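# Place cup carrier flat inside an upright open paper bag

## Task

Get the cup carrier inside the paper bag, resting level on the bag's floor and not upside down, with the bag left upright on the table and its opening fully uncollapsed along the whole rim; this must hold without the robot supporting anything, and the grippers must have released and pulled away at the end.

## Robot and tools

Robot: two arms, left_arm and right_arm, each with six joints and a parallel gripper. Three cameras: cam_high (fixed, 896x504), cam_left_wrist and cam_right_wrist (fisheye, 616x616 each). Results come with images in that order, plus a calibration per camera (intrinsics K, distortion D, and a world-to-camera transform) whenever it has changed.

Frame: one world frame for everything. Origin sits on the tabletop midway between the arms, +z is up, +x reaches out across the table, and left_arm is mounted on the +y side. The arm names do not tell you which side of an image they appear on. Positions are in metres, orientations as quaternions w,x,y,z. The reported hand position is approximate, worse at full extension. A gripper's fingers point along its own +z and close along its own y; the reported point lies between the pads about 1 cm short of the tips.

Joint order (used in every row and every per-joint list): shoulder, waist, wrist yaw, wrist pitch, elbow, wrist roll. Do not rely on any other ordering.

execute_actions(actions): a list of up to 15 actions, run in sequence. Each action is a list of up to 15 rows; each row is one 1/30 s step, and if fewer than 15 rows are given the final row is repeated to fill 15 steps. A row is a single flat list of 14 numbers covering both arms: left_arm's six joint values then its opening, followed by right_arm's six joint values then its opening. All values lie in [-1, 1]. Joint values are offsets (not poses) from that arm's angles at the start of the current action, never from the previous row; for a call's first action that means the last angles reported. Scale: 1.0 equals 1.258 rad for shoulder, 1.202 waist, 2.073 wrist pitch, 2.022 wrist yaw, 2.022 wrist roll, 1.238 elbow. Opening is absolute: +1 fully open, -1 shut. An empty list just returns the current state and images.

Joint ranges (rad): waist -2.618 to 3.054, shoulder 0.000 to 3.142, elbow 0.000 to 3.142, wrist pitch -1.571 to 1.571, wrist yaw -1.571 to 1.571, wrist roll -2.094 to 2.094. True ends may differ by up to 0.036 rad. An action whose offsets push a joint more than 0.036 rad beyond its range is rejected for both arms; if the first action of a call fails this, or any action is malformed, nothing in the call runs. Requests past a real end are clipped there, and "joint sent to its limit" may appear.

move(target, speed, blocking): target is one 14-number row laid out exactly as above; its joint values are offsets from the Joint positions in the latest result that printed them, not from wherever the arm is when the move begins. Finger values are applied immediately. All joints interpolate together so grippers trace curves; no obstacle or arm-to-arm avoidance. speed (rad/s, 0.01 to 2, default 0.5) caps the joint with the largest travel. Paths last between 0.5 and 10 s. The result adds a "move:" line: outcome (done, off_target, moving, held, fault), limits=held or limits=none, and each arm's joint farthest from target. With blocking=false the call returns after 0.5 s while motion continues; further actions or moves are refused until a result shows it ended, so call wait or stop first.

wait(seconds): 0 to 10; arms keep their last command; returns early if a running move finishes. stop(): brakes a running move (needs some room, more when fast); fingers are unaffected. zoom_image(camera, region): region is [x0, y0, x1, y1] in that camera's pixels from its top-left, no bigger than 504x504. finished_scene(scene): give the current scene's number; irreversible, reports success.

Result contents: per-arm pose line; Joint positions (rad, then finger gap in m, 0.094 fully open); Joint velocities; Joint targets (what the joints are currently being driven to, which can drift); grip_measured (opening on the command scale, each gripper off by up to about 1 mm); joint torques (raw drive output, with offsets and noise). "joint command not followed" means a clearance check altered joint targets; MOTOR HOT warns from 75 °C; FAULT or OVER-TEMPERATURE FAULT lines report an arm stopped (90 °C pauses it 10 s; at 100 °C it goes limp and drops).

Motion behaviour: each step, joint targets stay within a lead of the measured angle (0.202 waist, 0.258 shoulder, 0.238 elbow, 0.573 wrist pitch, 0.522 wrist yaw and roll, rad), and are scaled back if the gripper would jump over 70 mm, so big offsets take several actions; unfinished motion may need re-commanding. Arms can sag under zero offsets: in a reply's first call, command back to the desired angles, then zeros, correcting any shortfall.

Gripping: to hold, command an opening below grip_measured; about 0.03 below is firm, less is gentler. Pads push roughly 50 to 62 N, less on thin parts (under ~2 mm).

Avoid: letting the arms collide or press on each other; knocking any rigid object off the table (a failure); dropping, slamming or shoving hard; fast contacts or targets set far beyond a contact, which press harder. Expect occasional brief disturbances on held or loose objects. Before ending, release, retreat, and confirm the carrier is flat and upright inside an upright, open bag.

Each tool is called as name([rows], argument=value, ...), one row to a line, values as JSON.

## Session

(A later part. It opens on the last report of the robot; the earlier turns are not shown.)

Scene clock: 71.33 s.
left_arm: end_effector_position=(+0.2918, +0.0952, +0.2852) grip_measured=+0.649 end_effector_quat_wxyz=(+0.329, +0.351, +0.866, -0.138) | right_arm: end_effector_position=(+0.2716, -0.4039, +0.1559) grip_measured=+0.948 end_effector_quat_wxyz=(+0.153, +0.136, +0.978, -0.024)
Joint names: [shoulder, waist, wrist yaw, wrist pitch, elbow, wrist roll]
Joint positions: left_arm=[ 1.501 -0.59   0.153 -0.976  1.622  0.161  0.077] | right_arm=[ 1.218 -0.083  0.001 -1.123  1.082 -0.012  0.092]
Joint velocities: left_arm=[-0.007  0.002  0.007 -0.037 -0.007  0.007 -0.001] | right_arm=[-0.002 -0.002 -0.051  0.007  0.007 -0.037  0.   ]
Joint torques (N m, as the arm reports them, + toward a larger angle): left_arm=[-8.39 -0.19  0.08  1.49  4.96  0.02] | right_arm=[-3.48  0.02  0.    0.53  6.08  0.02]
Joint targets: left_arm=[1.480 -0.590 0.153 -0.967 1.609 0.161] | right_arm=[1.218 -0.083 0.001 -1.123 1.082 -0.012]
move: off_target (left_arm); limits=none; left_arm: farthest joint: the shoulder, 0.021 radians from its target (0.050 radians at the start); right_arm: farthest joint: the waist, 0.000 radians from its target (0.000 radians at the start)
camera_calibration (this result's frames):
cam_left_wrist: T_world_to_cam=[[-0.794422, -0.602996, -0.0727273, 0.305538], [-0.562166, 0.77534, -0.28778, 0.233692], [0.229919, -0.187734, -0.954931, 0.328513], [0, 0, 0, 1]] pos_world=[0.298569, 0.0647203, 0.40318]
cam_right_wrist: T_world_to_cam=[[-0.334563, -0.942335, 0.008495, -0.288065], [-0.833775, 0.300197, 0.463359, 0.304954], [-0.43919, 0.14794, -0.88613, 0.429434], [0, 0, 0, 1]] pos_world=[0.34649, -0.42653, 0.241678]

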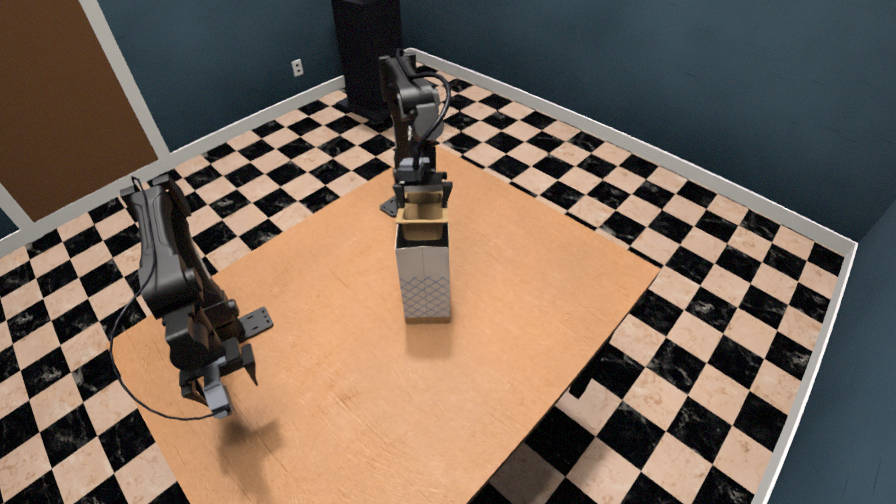

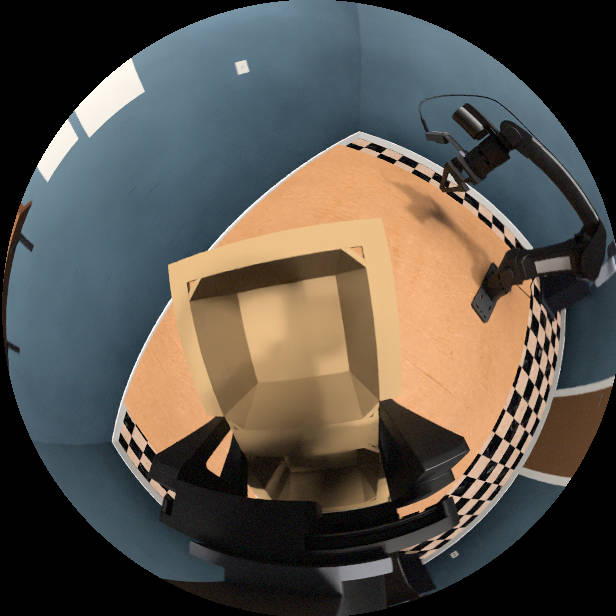

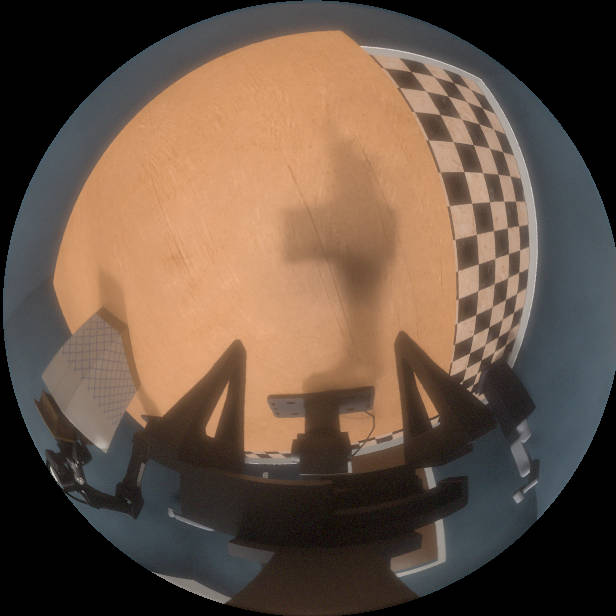

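move(target=[-0.047,0,0,0.035,-0.128,0,0.52,0,0,0,0,0,0,0.95], speed=0.08)

zoom_image(camera="cam_high", region=[370,150,480,260])

Scene clock: 74.53 s.
left_arm: end_effector_position=(+0.2832, +0.1005, +0.2514) grip_measured=+0.649 end_effector_quat_wxyz=(+0.309, +0.352, +0.873, -0.135) | right_arm: end_effector_position=(+0.2716, -0.4039, +0.1559) grip_measured=+0.948 end_effector_quat_wxyz=(+0.153, +0.136, +0.978, -0.024)
Joint names: [shoulder, waist, wrist yaw, wrist pitch, elbow, wrist roll]
Joint positions: left_arm=[ 1.462 -0.59   0.153 -0.912  1.476  0.161  0.077] | right_arm=[ 1.218 -0.083  0.001 -1.123  1.082 -0.012  0.092]
Joint velocities: left_arm=[ 0.012  0.002  0.022  0.022 -0.007 -0.007 -0.   ] | right_arm=[ 0.002 -0.002 -0.022 -0.022 -0.002  0.051 -0.   ]
Joint torques (N m, as the arm reports them, + toward a larger angle): left_arm=[-8.31 -0.13  0.04  1.42  5.    0.02] | right_arm=[-3.48  0.01  0.01  0.53  6.07  0.02]
Joint targets: left_arm=[1.441 -0.590 0.153 -0.903 1.463 0.161] | right_arm=[1.218 -0.083 0.001 -1.123 1.082 -0.012]
move: off_target (left_arm); limits=none; left_arm: farthest joint: the shoulder, 0.021 radians from its target (0.059 radians at the start); right_arm: farthest joint: the waist, 0.000 radians from its target (0.000 radians at the start)
camera_calibration (this result's frames):
cam_left_wrist: T_world_to_cam=[[-0.796844, -0.601508, -0.0568168, 0.295965], [-0.572194, 0.781501, -0.248697, 0.207422], [0.193996, -0.165662, -0.966914, 0.310225], [0, 0, 0, 1]] pos_world=[0.294341, 0.067318, 0.368362]
cam_right_wrist: T_world_to_cam=[[-0.334563, -0.942335, 0.008495, -0.288065], [-0.833775, 0.300197, 0.463359, 0.304954], [-0.43919, 0.14794, -0.88613, 0.429434], [0, 0, 0, 1]] pos_world=[0.34649, -0.42653, 0.241678]

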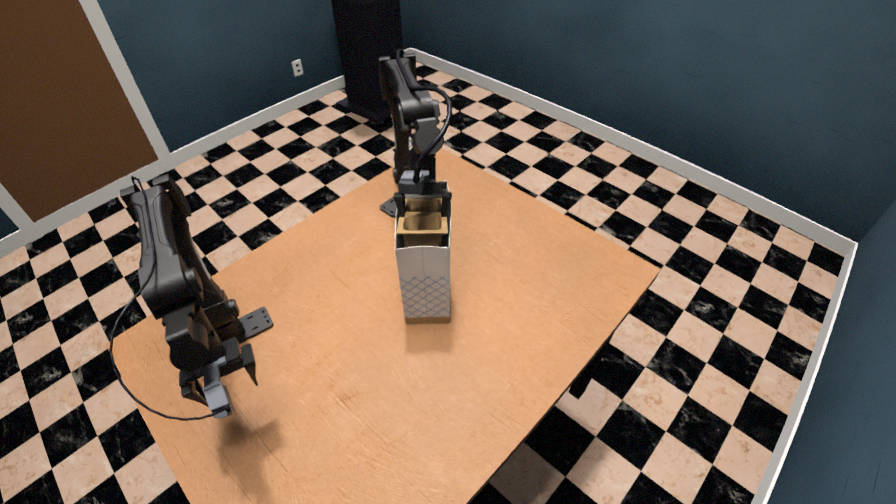

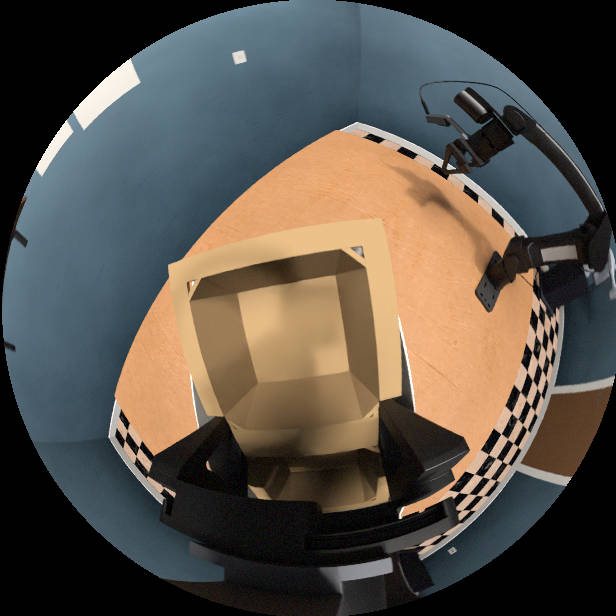

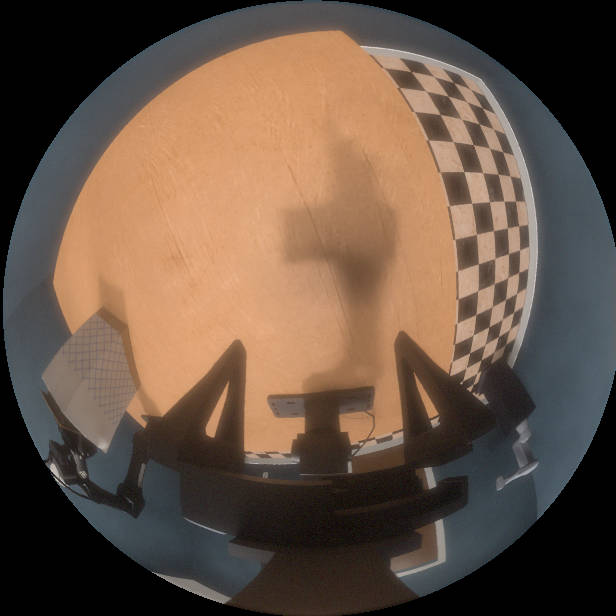

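Region (370, 150, 480, 260) of cam_high's 896x504 image, scaled by 4.582, with more detail than that image has.

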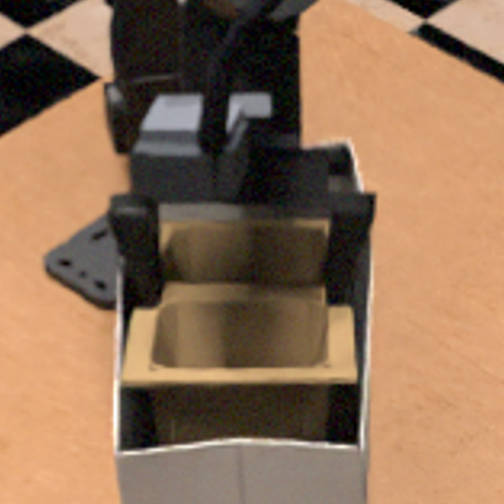

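move(target=[0.088,-0.024,-0.025,-0.037,0.015,0.017,0.52,0,0,0,0,0,0,0.95], speed=0.07)

zoom_image(camera="cam_high", region=[360,130,490,260])

Scene clock: 77.57 s.
left_arm: end_effector_position=(+0.2822, +0.1017, +0.2041) grip_measured=+0.649 end_effector_quat_wxyz=(+0.236, +0.371, +0.893, -0.098) | right_arm: end_effector_position=(+0.2716, -0.4039, +0.1559) grip_measured=+0.948 end_effector_quat_wxyz=(+0.153, +0.136, +0.978, -0.024)
Joint names: [shoulder, waist, wrist yaw, wrist pitch, elbow, wrist roll]
Joint positions: left_arm=[ 1.565 -0.611  0.105 -0.974  1.476  0.188  0.077] | right_arm=[ 1.218 -0.083  0.001 -1.123  1.082 -0.012  0.092]
Joint velocities: left_arm=[-0.002  0.007  0.007  0.007  0.002 -0.066 -0.   ] | right_arm=[-0.002  0.007 -0.007  0.095 -0.017 -0.007 -0.001]
Joint torques (N m, as the arm reports them, + toward a larger angle): left_arm=[-6.87 -0.4   0.03  1.01  7.12  0.02] | right_arm=[-3.48  0.01  0.    0.52  6.08  0.02]
Joint targets: left_arm=[1.573 -0.619 0.103 -0.988 1.494 0.195] | right_arm=[1.218 -0.083 0.001 -1.123 1.082 -0.012]
move: done; limits=none; left_arm: farthest joint: the elbow, 0.019 radians from its target (0.019 radians at the start); right_arm: farthest joint: the waist, 0.000 radians from its target (0.000 radians at the start)
camera_calibration (this result's frames):
cam_left_wrist: T_world_to_cam=[[-0.812103, -0.581484, -0.0486365, 0.293796], [-0.577066, 0.812691, -0.0807987, 0.15804], [0.0865096, -0.0375504, -0.995543, 0.287976], [0, 0, 0, 1]] pos_world=[0.30488, 0.0532135, 0.313751]
cam_right_wrist: T_world_to_cam=[[-0.334563, -0.942335, 0.008495, -0.288065], [-0.833775, 0.300197, 0.463359, 0.304954], [-0.43919, 0.14794, -0.88613, 0.429434], [0, 0, 0, 1]] pos_world=[0.34649, -0.42653, 0.241678]

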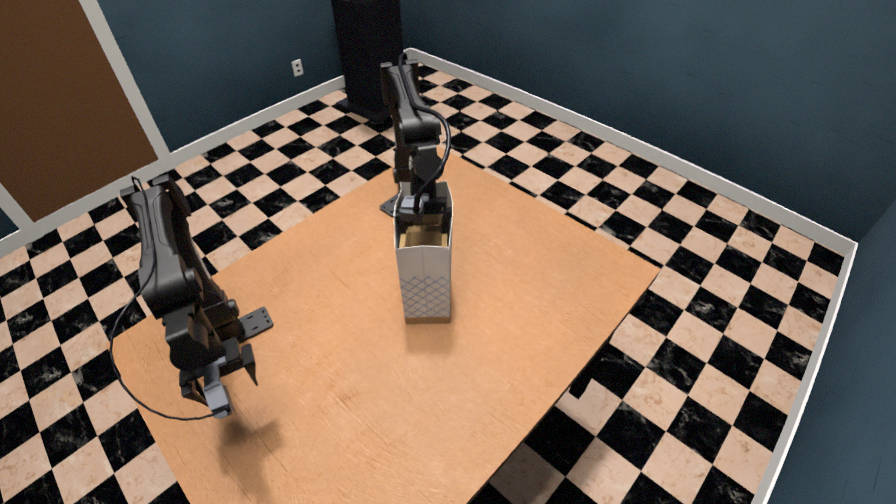

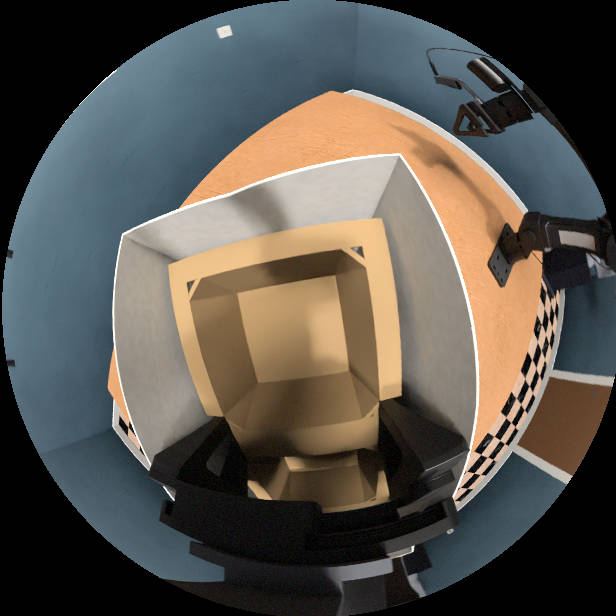

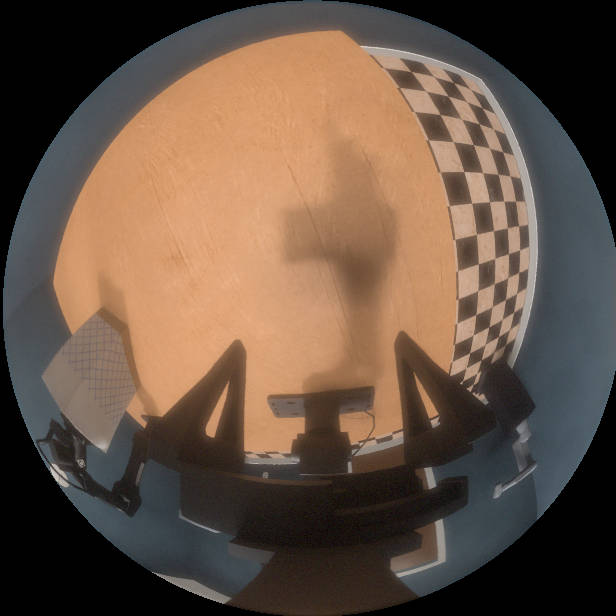

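Region (360, 130, 490, 260) of cam_high's 896x504 image, scaled by 3.877, with more detail than that image has.

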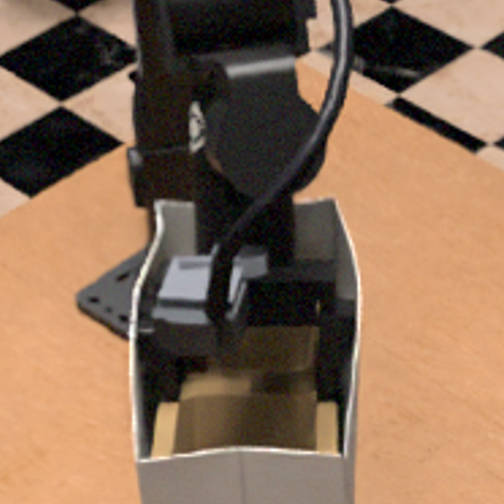

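move(target=[0.12,-0.022,-0.022,-0.056,0.072,0.003,0.52,0,0,0,0,0,0,0.95], speed=0.09)

zoom_image(camera="cam_high", region=[360,130,490,260])

Scene clock: 80.17 s.
left_arm: end_effector_position=(+0.2816, +0.1024, +0.1643) grip_measured=+0.649 end_effector_quat_wxyz=(+0.154, +0.379, +0.910, -0.063) | right_arm: end_effector_position=(+0.2716, -0.4039, +0.1559) grip_measured=+0.948 end_effector_quat_wxyz=(+0.153, +0.136, +0.978, -0.024)
Joint names: [shoulder, waist, wrist yaw, wrist pitch, elbow, wrist roll]
Joint positions: left_arm=[ 1.707 -0.629  0.064 -1.077  1.542  0.188  0.077] | right_arm=[ 1.218 -0.083  0.001 -1.123  1.082 -0.012  0.092]
Joint velocities: left_arm=[ 0.017 -0.002  0.066 -0.022  0.012 -0.081 -0.   ] | right_arm=[-0.007 -0.002 -0.081 -0.037 -0.012  0.037 -0.   ]
Joint torques (N m, as the arm reports them, + toward a larger angle): left_arm=[-8.04 -0.37  0.08  0.69  7.33  0.09] | right_arm=[-3.46  0.01  0.01  0.53  6.07  0.01]
Joint targets: left_arm=[1.716 -0.637 0.061 -1.090 1.565 0.194] | right_arm=[1.218 -0.083 0.001 -1.123 1.082 -0.012]
move: off_target (left_arm); limits=none; left_arm: farthest joint: the elbow, 0.023 radians from its target (0.090 radians at the start); right_arm: farthest joint: the waist, 0.000 radians from its target (0.000 radians at the start)
camera_calibration (this result's frames):
cam_left_wrist: T_world_to_cam=[[-0.817453, -0.575672, -0.0193266, 0.287922], [-0.574526, 0.812512, 0.0987126, 0.123759], [-0.041123, 0.0917965, -0.994928, 0.271016], [0, 0, 0, 1]] pos_world=[0.31761, 0.0403147, 0.26299]
cam_right_wrist: T_world_to_cam=[[-0.334563, -0.942335, 0.008495, -0.288065], [-0.833775, 0.300197, 0.463359, 0.304954], [-0.43919, 0.14794, -0.88613, 0.429434], [0, 0, 0, 1]] pos_world=[0.34649, -0.42653, 0.241678]

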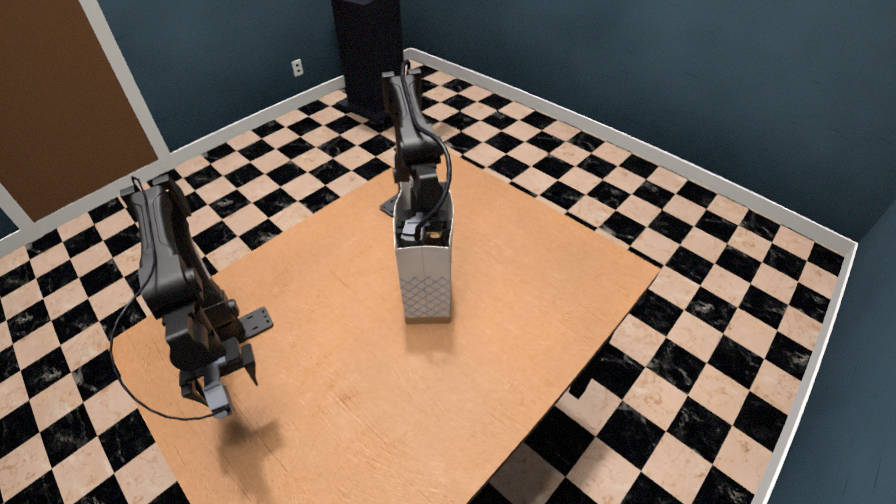

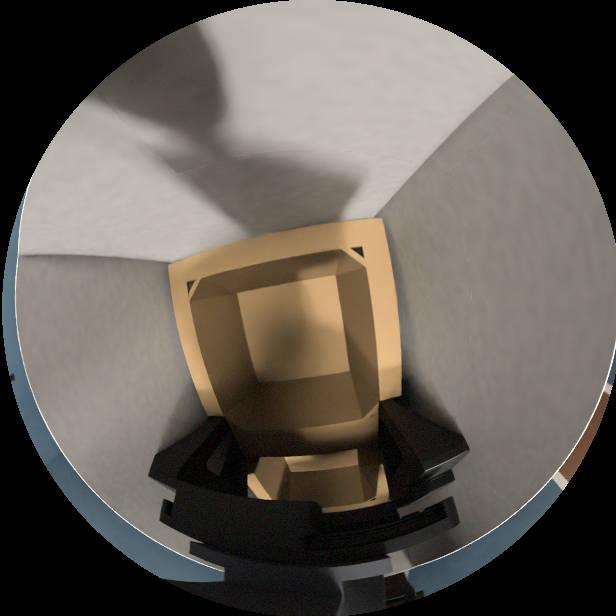

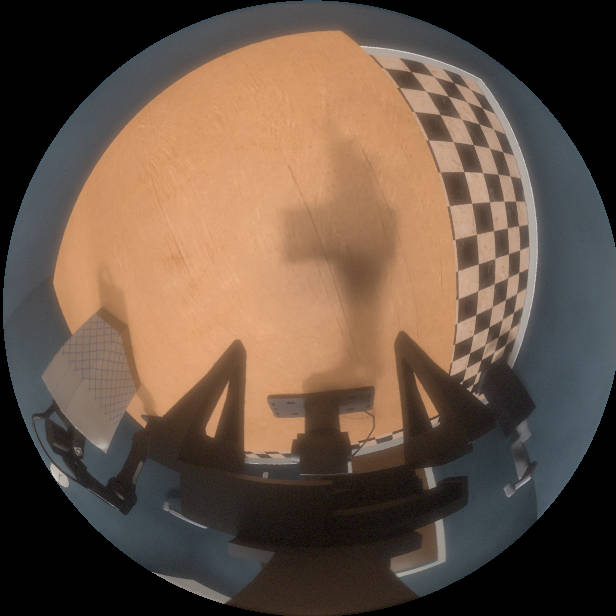

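Region (360, 130, 490, 260) of cam_high's 896x504 image, scaled by 3.877, with more detail than that image has.

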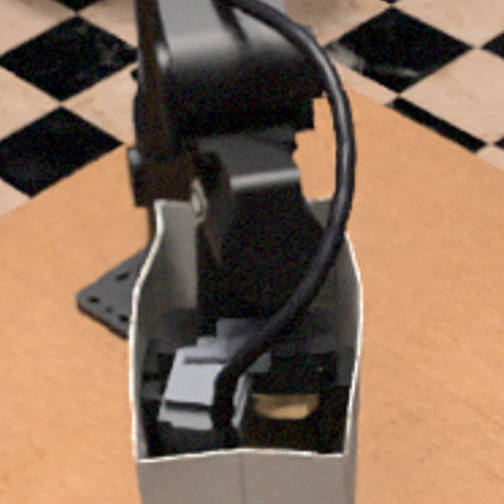

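move(target=[0.026,0,0,0.168,-0.26,0,0.52,0,0,0,0,0,0,0.95], speed=0.15)

zoom_image(camera="cam_high", region=[340,110,500,270])

Scene clock: 83.83 s.
left_arm: end_effector_position=(+0.2813, +0.1027, +0.0804) grip_measured=+0.649 end_effector_quat_wxyz=(+0.156, +0.379, +0.910, -0.064) | right_arm: end_effector_position=(+0.2716, -0.4039, +0.1559) grip_measured=+0.948 end_effector_quat_wxyz=(+0.153, +0.136, +0.978, -0.024)
Joint names: [shoulder, waist, wrist yaw, wrist pitch, elbow, wrist roll]
Joint positions: left_arm=[ 1.73  -0.629  0.063 -0.739  1.232  0.188  0.077] | right_arm=[ 1.218 -0.083  0.001 -1.123  1.082 -0.012  0.092]
Joint velocities: left_arm=[ 0.002  0.012  0.022 -0.051 -0.012 -0.037  0.001] | right_arm=[-0.012 -0.002  0.007  0.007  0.007  0.007  0.   ]
Joint torques (N m, as the arm reports them, + toward a larger angle): left_arm=[-8.3  -0.19  0.04  0.94  4.75  0.01] | right_arm=[-3.47  0.    0.01  0.53  6.08  0.02]
Joint targets: left_arm=[1.740 -0.629 0.064 -0.728 1.220 0.188] | right_arm=[1.218 -0.083 0.001 -1.123 1.082 -0.012]
move: done; limits=none; left_arm: farthest joint: the elbow, 0.012 radians from its target (0.322 radians at the start); right_arm: farthest joint: the waist, 0.000 radians from its target (0.000 radians at the start)
camera_calibration (this result's frames):
cam_left_wrist: T_world_to_cam=[[-0.8173, -0.575819, -0.0213066, 0.286315], [-0.575014, 0.812658, 0.0945852, 0.132003], [-0.037149, 0.089556, -0.995289, 0.186638], [0, 0, 0, 1]] pos_world=[0.316842, 0.0408773, 0.179373]
cam_right_wrist: T_world_to_cam=[[-0.334563, -0.942335, 0.008495, -0.288065], [-0.833775, 0.300197, 0.463359, 0.304954], [-0.43919, 0.14794, -0.88613, 0.429434], [0, 0, 0, 1]] pos_world=[0.34649, -0.42653, 0.241678]

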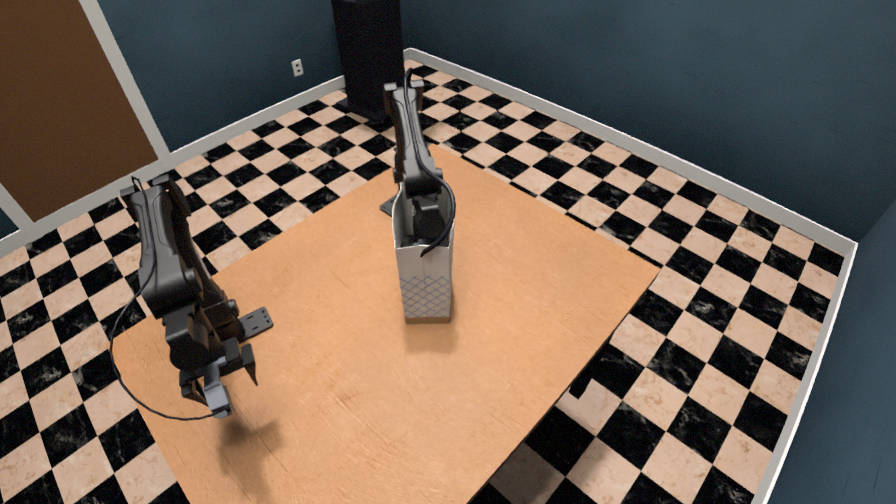

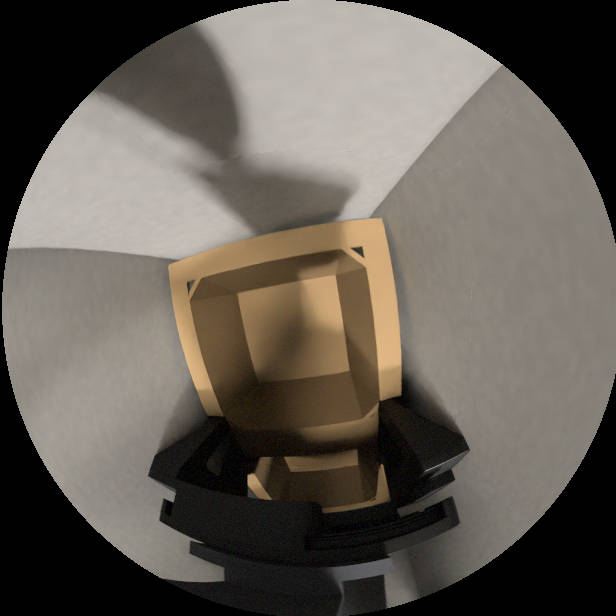

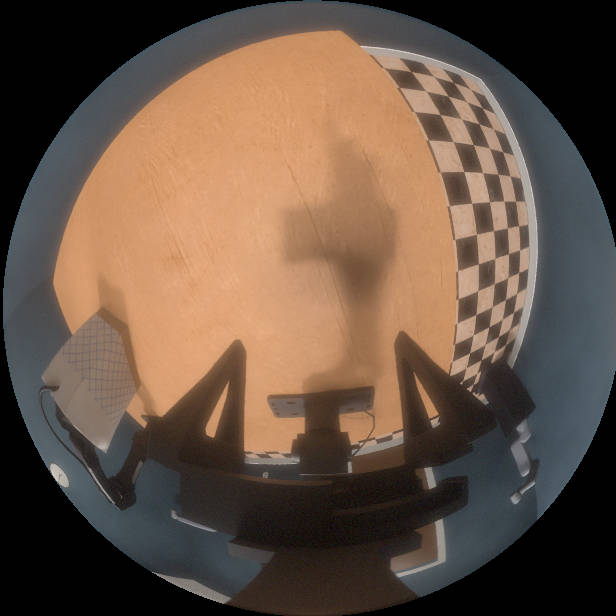

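Region (340, 110, 500, 270) of cam_high's 896x504 image, scaled by 3.150, with more detail than that image has.

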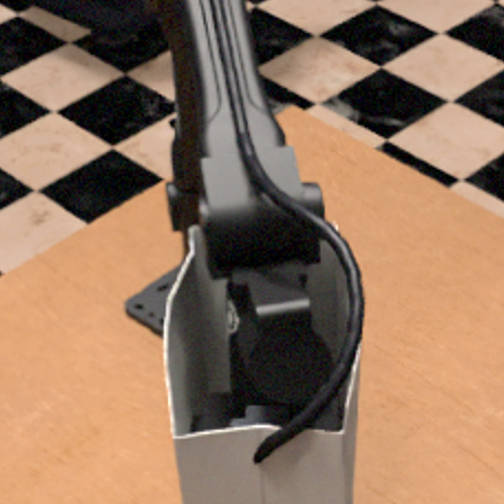

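move(target=[0.113,-0.013,-0.012,-0.028,0.064,0,0.52,0,0,0,0,0,0,0.95], speed=0.07)

zoom_image(camera="cam_high", region=[340,110,500,270])

Scene clock: 86.70 s.
left_arm: end_effector_position=(+0.2815, +0.1035, +0.0468) grip_measured=+0.649 end_effector_quat_wxyz=(+0.101, +0.383, +0.917, -0.042) | right_arm: end_effector_position=(+0.2716, -0.4039, +0.1559) grip_measured=+0.948 end_effector_quat_wxyz=(+0.153, +0.136, +0.978, -0.024)
Joint names: [shoulder, waist, wrist yaw, wrist pitch, elbow, wrist roll]
Joint positions: left_arm=[ 1.861 -0.637  0.042 -0.784  1.289  0.188  0.077] | right_arm=[ 1.218 -0.083  0.001 -1.123  1.082 -0.012  0.092]
Joint velocities: left_arm=[-0.012 -0.002 -0.081 -0.022  0.022 -0.037 -0.001] | right_arm=[-0.002  0.002  0.051  0.066 -0.017 -0.007  0.   ]
Joint torques (N m, as the arm reports them, + toward a larger angle): left_arm=[-9.12 -0.64  0.03  0.48  6.83  0.02] | right_arm=[-3.46  0.02  0.01  0.53  6.08  0.02]
Joint targets: left_arm=[1.872 -0.645 0.039 -0.797 1.311 0.188] | right_arm=[1.218 -0.083 0.001 -1.123 1.082 -0.012]
move: off_target (left_arm); limits=none; left_arm: farthest joint: the elbow, 0.022 radians from its target (0.079 radians at the start); right_arm: farthest joint: the waist, 0.000 radians from its target (0.000 radians at the start)
camera_calibration (this result's frames):
cam_left_wrist: T_world_to_cam=[[-0.819246, -0.573437, 0.00230915, 0.285454], [-0.560062, 0.80099, 0.211533, 0.126245], [-0.12315, 0.172004, -0.977368, 0.167956], [0, 0, 0, 1]] pos_world=[0.325246, 0.03368, 0.13679]
cam_right_wrist: T_world_to_cam=[[-0.334563, -0.942335, 0.008495, -0.288065], [-0.833775, 0.300197, 0.463359, 0.304954], [-0.43919, 0.14794, -0.88613, 0.429434], [0, 0, 0, 1]] pos_world=[0.34649, -0.42653, 0.241678]

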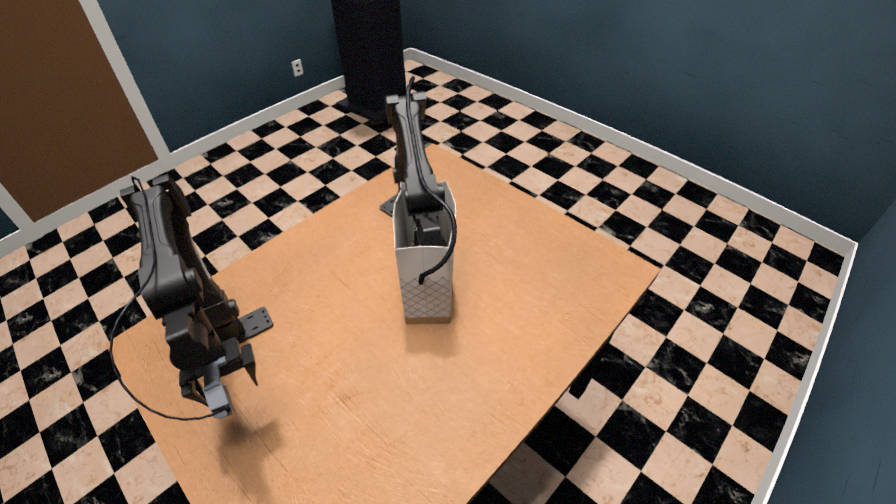

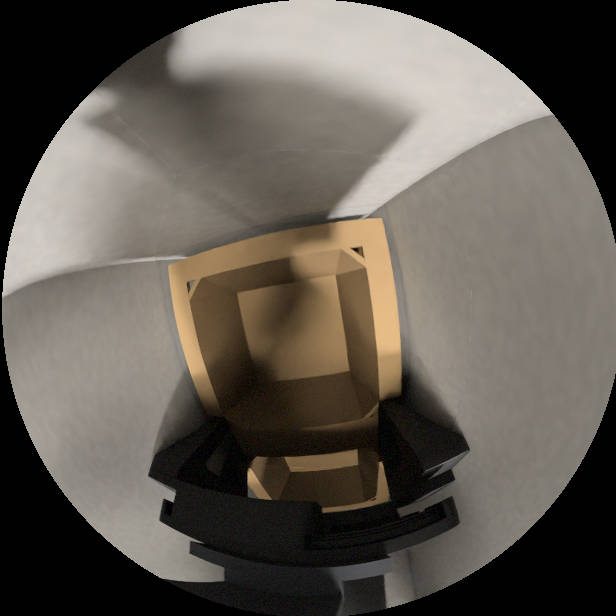

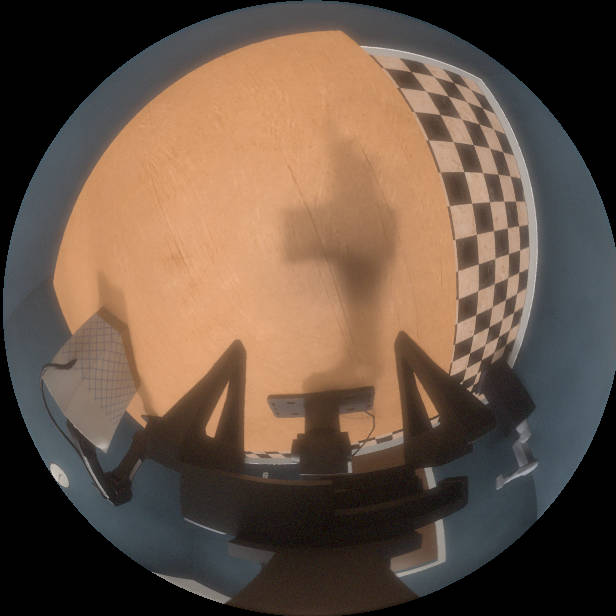

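Region (340, 110, 500, 270) of cam_high's 896x504 image, scaled by 3.150, with more detail than that image has.

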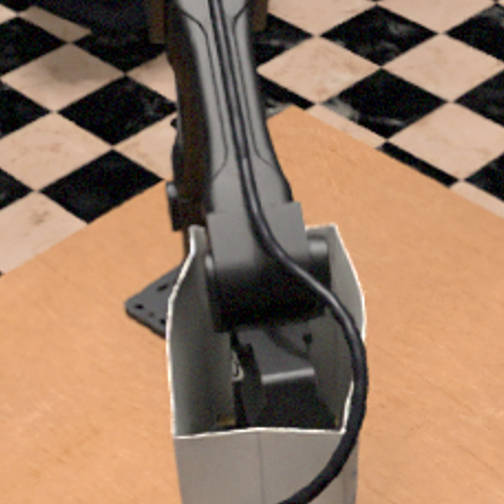

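Releasing gradually so the carrier settles flat.

execute_actions([
  [[0,0,0,0,0.015,0,0.63,0,0,0,0,0,0,0.95]],
  [[0,0,0,0,0.015,0,0.655,0,0,0,0,0,0,0.95]],
  [[0,0,0,0,0.015,0,0.69,0,0,0,0,0,0,0.95]],
  [[0,0,0,0,0.015,0,0.77,0,0,0,0,0,0,0.95]],
])

move(target=[0,0,0,-0.078,0.138,0,0.77,0,0,0,0,0,0,0.95], speed=0.15)

Scene clock: 89.13 s.
left_arm: end_effector_position=(+0.2816, +0.1036, +0.0467) grip_measured=+0.767 end_effector_quat_wxyz=(+0.101, +0.383, +0.917, -0.042) | right_arm: end_effector_position=(+0.2716, -0.4039, +0.1559) grip_measured=+0.948 end_effector_quat_wxyz=(+0.153, +0.136, +0.978, -0.024)
Joint names: [shoulder, waist, wrist yaw, wrist pitch, elbow, wrist roll]
Joint positions: left_arm=[ 1.861 -0.637  0.042 -0.784  1.289  0.188  0.083] | right_arm=[ 1.218 -0.083  0.001 -1.123  1.082 -0.012  0.092]
Joint velocities: left_arm=[-0.017  0.022  0.081 -0.007  0.012 -0.11   0.   ] | right_arm=[-0.022  0.002 -0.081 -0.022  0.007  0.007  0.001]
Joint torques (N m, as the arm reports them, + toward a larger angle): left_arm=[-9.98 -0.14  0.08  0.6   6.55 -0.01] | right_arm=[-3.48  0.    0.    0.53  6.07  0.02]
Joint targets: left_arm=[1.861 -0.637 0.042 -0.784 1.308 0.188] | right_arm=[1.218 -0.083 0.001 -1.123 1.082 -0.012]
camera_calibration (this result's frames):
cam_left_wrist: T_world_to_cam=[[-0.8192, -0.573504, 0.00196065, 0.285528], [-0.560171, 0.800879, 0.211662, 0.126259], [-0.122959, 0.172295, -0.977341, 0.167863], [0, 0, 0, 1]] pos_world=[0.325271, 0.0337116, 0.136775]
cam_right_wrist: T_world_to_cam=[[-0.334563, -0.942335, 0.008495, -0.288065], [-0.833775, 0.300197, 0.463359, 0.304954], [-0.43919, 0.14794, -0.88613, 0.429434], [0, 0, 0, 1]] pos_world=[0.34649, -0.42653, 0.241678]

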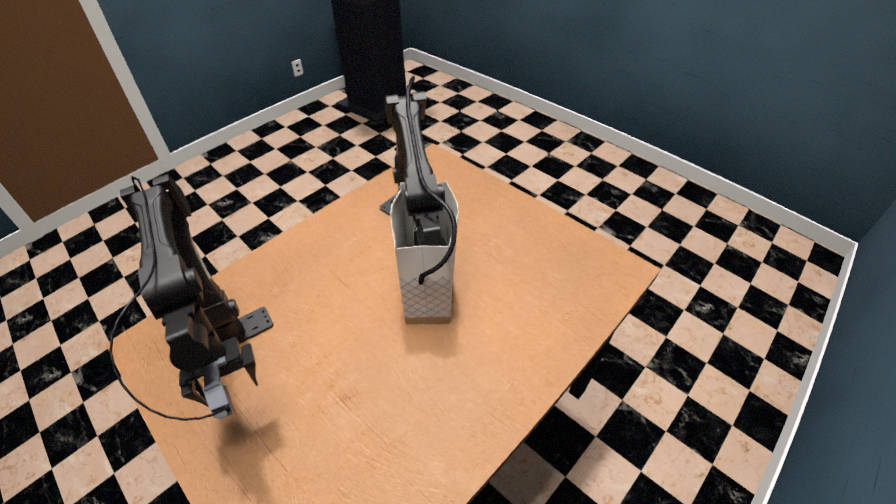

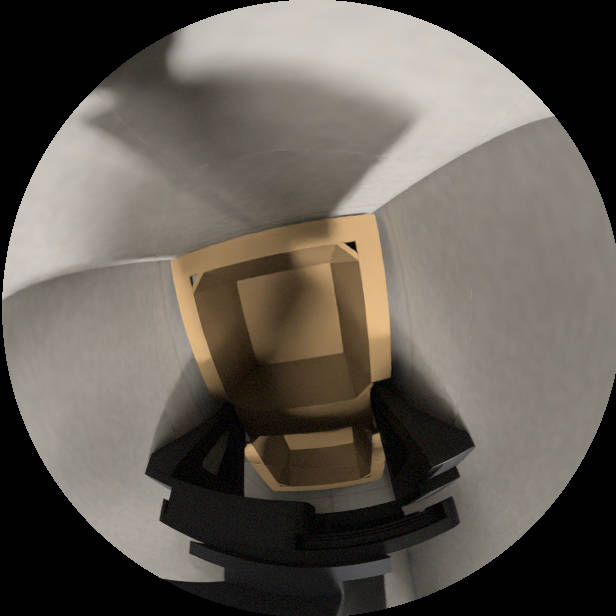

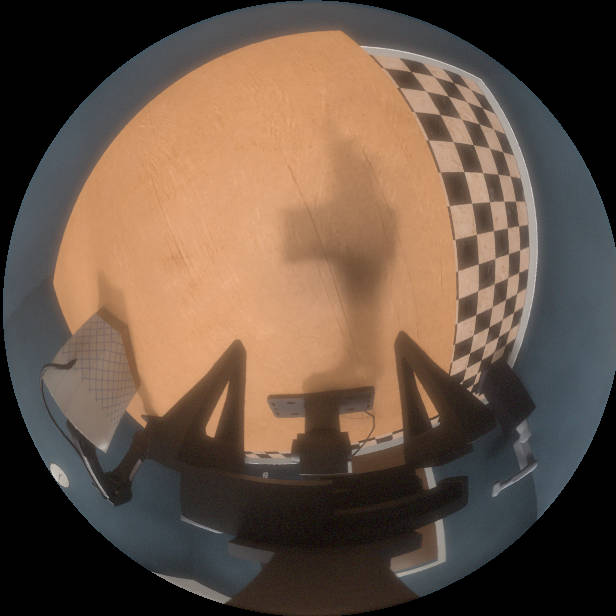

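Scene clock: 90.83 s.
left_arm: end_effector_position=(+0.2902, +0.0977, +0.0838) grip_measured=+0.767 end_effector_quat_wxyz=(+0.102, +0.383, +0.917, -0.042) | right_arm: end_effector_position=(+0.2716, -0.4039, +0.1559) grip_measured=+0.948 end_effector_quat_wxyz=(+0.153, +0.136, +0.978, -0.024)
Joint names: [shoulder, waist, wrist yaw, wrist pitch, elbow, wrist roll]
Joint positions: left_arm=[ 1.861 -0.637  0.042 -0.933  1.44   0.188  0.083] | right_arm=[ 1.218 -0.083  0.001 -1.123  1.082 -0.012  0.092]
Joint velocities: left_arm=[-0.002 -0.007  0.051 -0.007  0.007  0.066 -0.001] | right_arm=[-0.007 -0.002  0.066  0.007  0.022 -0.051  0.   ]
Joint torques (N m, as the arm reports them, + toward a larger angle): left_arm=[-9.91  0.08  0.05  0.51  6.9   0.07] | right_arm=[-3.47  0.    0.    0.53  6.08  0.02]
Joint targets: left_arm=[1.861 -0.637 0.042 -0.946 1.460 0.188] | right_arm=[1.218 -0.083 0.001 -1.123 1.082 -0.012]
move: done; limits=none; left_arm: farthest joint: the elbow, 0.019 radians from its target (0.171 radians at the start); right_arm: farthest joint: the waist, 0.000 radians from its target (0.000 radians at the start)
camera_calibration (this result's frames):
cam_left_wrist: T_world_to_cam=[[-0.819204, -0.573502, 0.000878373, 0.289239], [-0.560702, 0.80124, 0.208873, 0.128275], [-0.120493, 0.170617, -0.977942, 0.205669], [0, 0, 0, 1]] pos_world=[0.333651, 0.0280093, 0.174085]
cam_right_wrist: T_world_to_cam=[[-0.334563, -0.942335, 0.008495, -0.288065], [-0.833775, 0.300197, 0.463359, 0.304954], [-0.43919, 0.14794, -0.88613, 0.429434], [0, 0, 0, 1]] pos_world=[0.34649, -0.42653, 0.241678]

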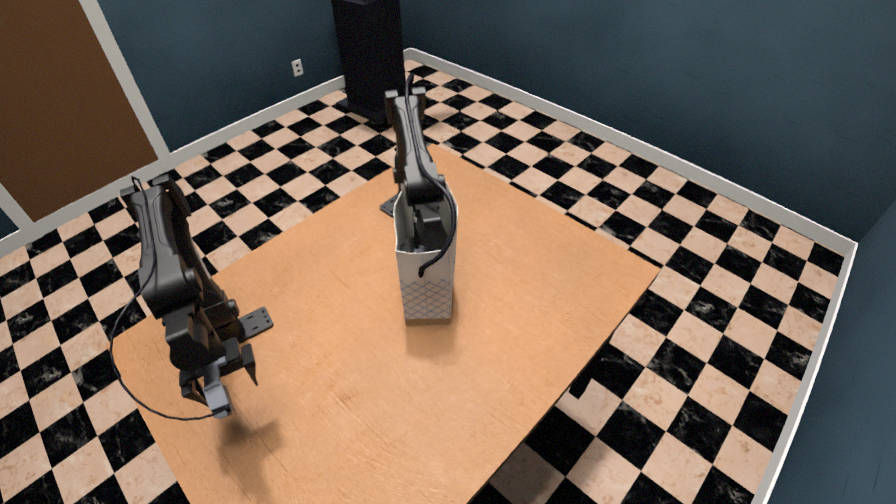

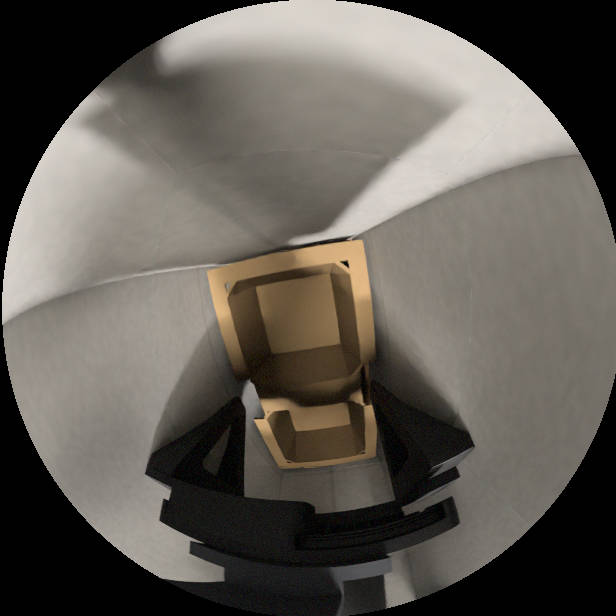

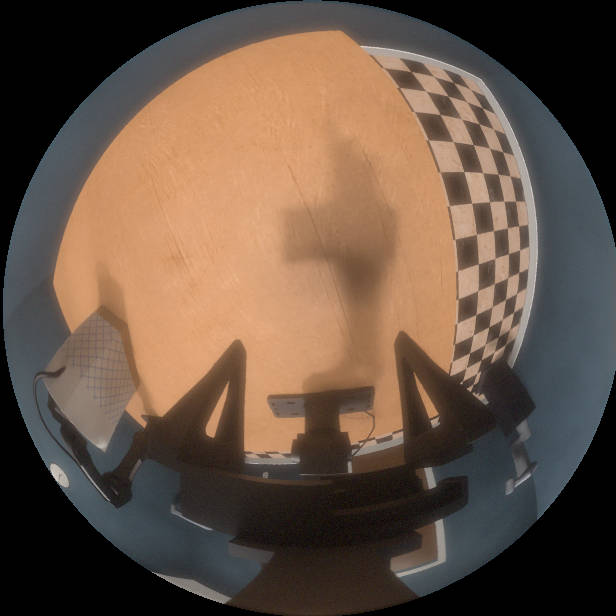

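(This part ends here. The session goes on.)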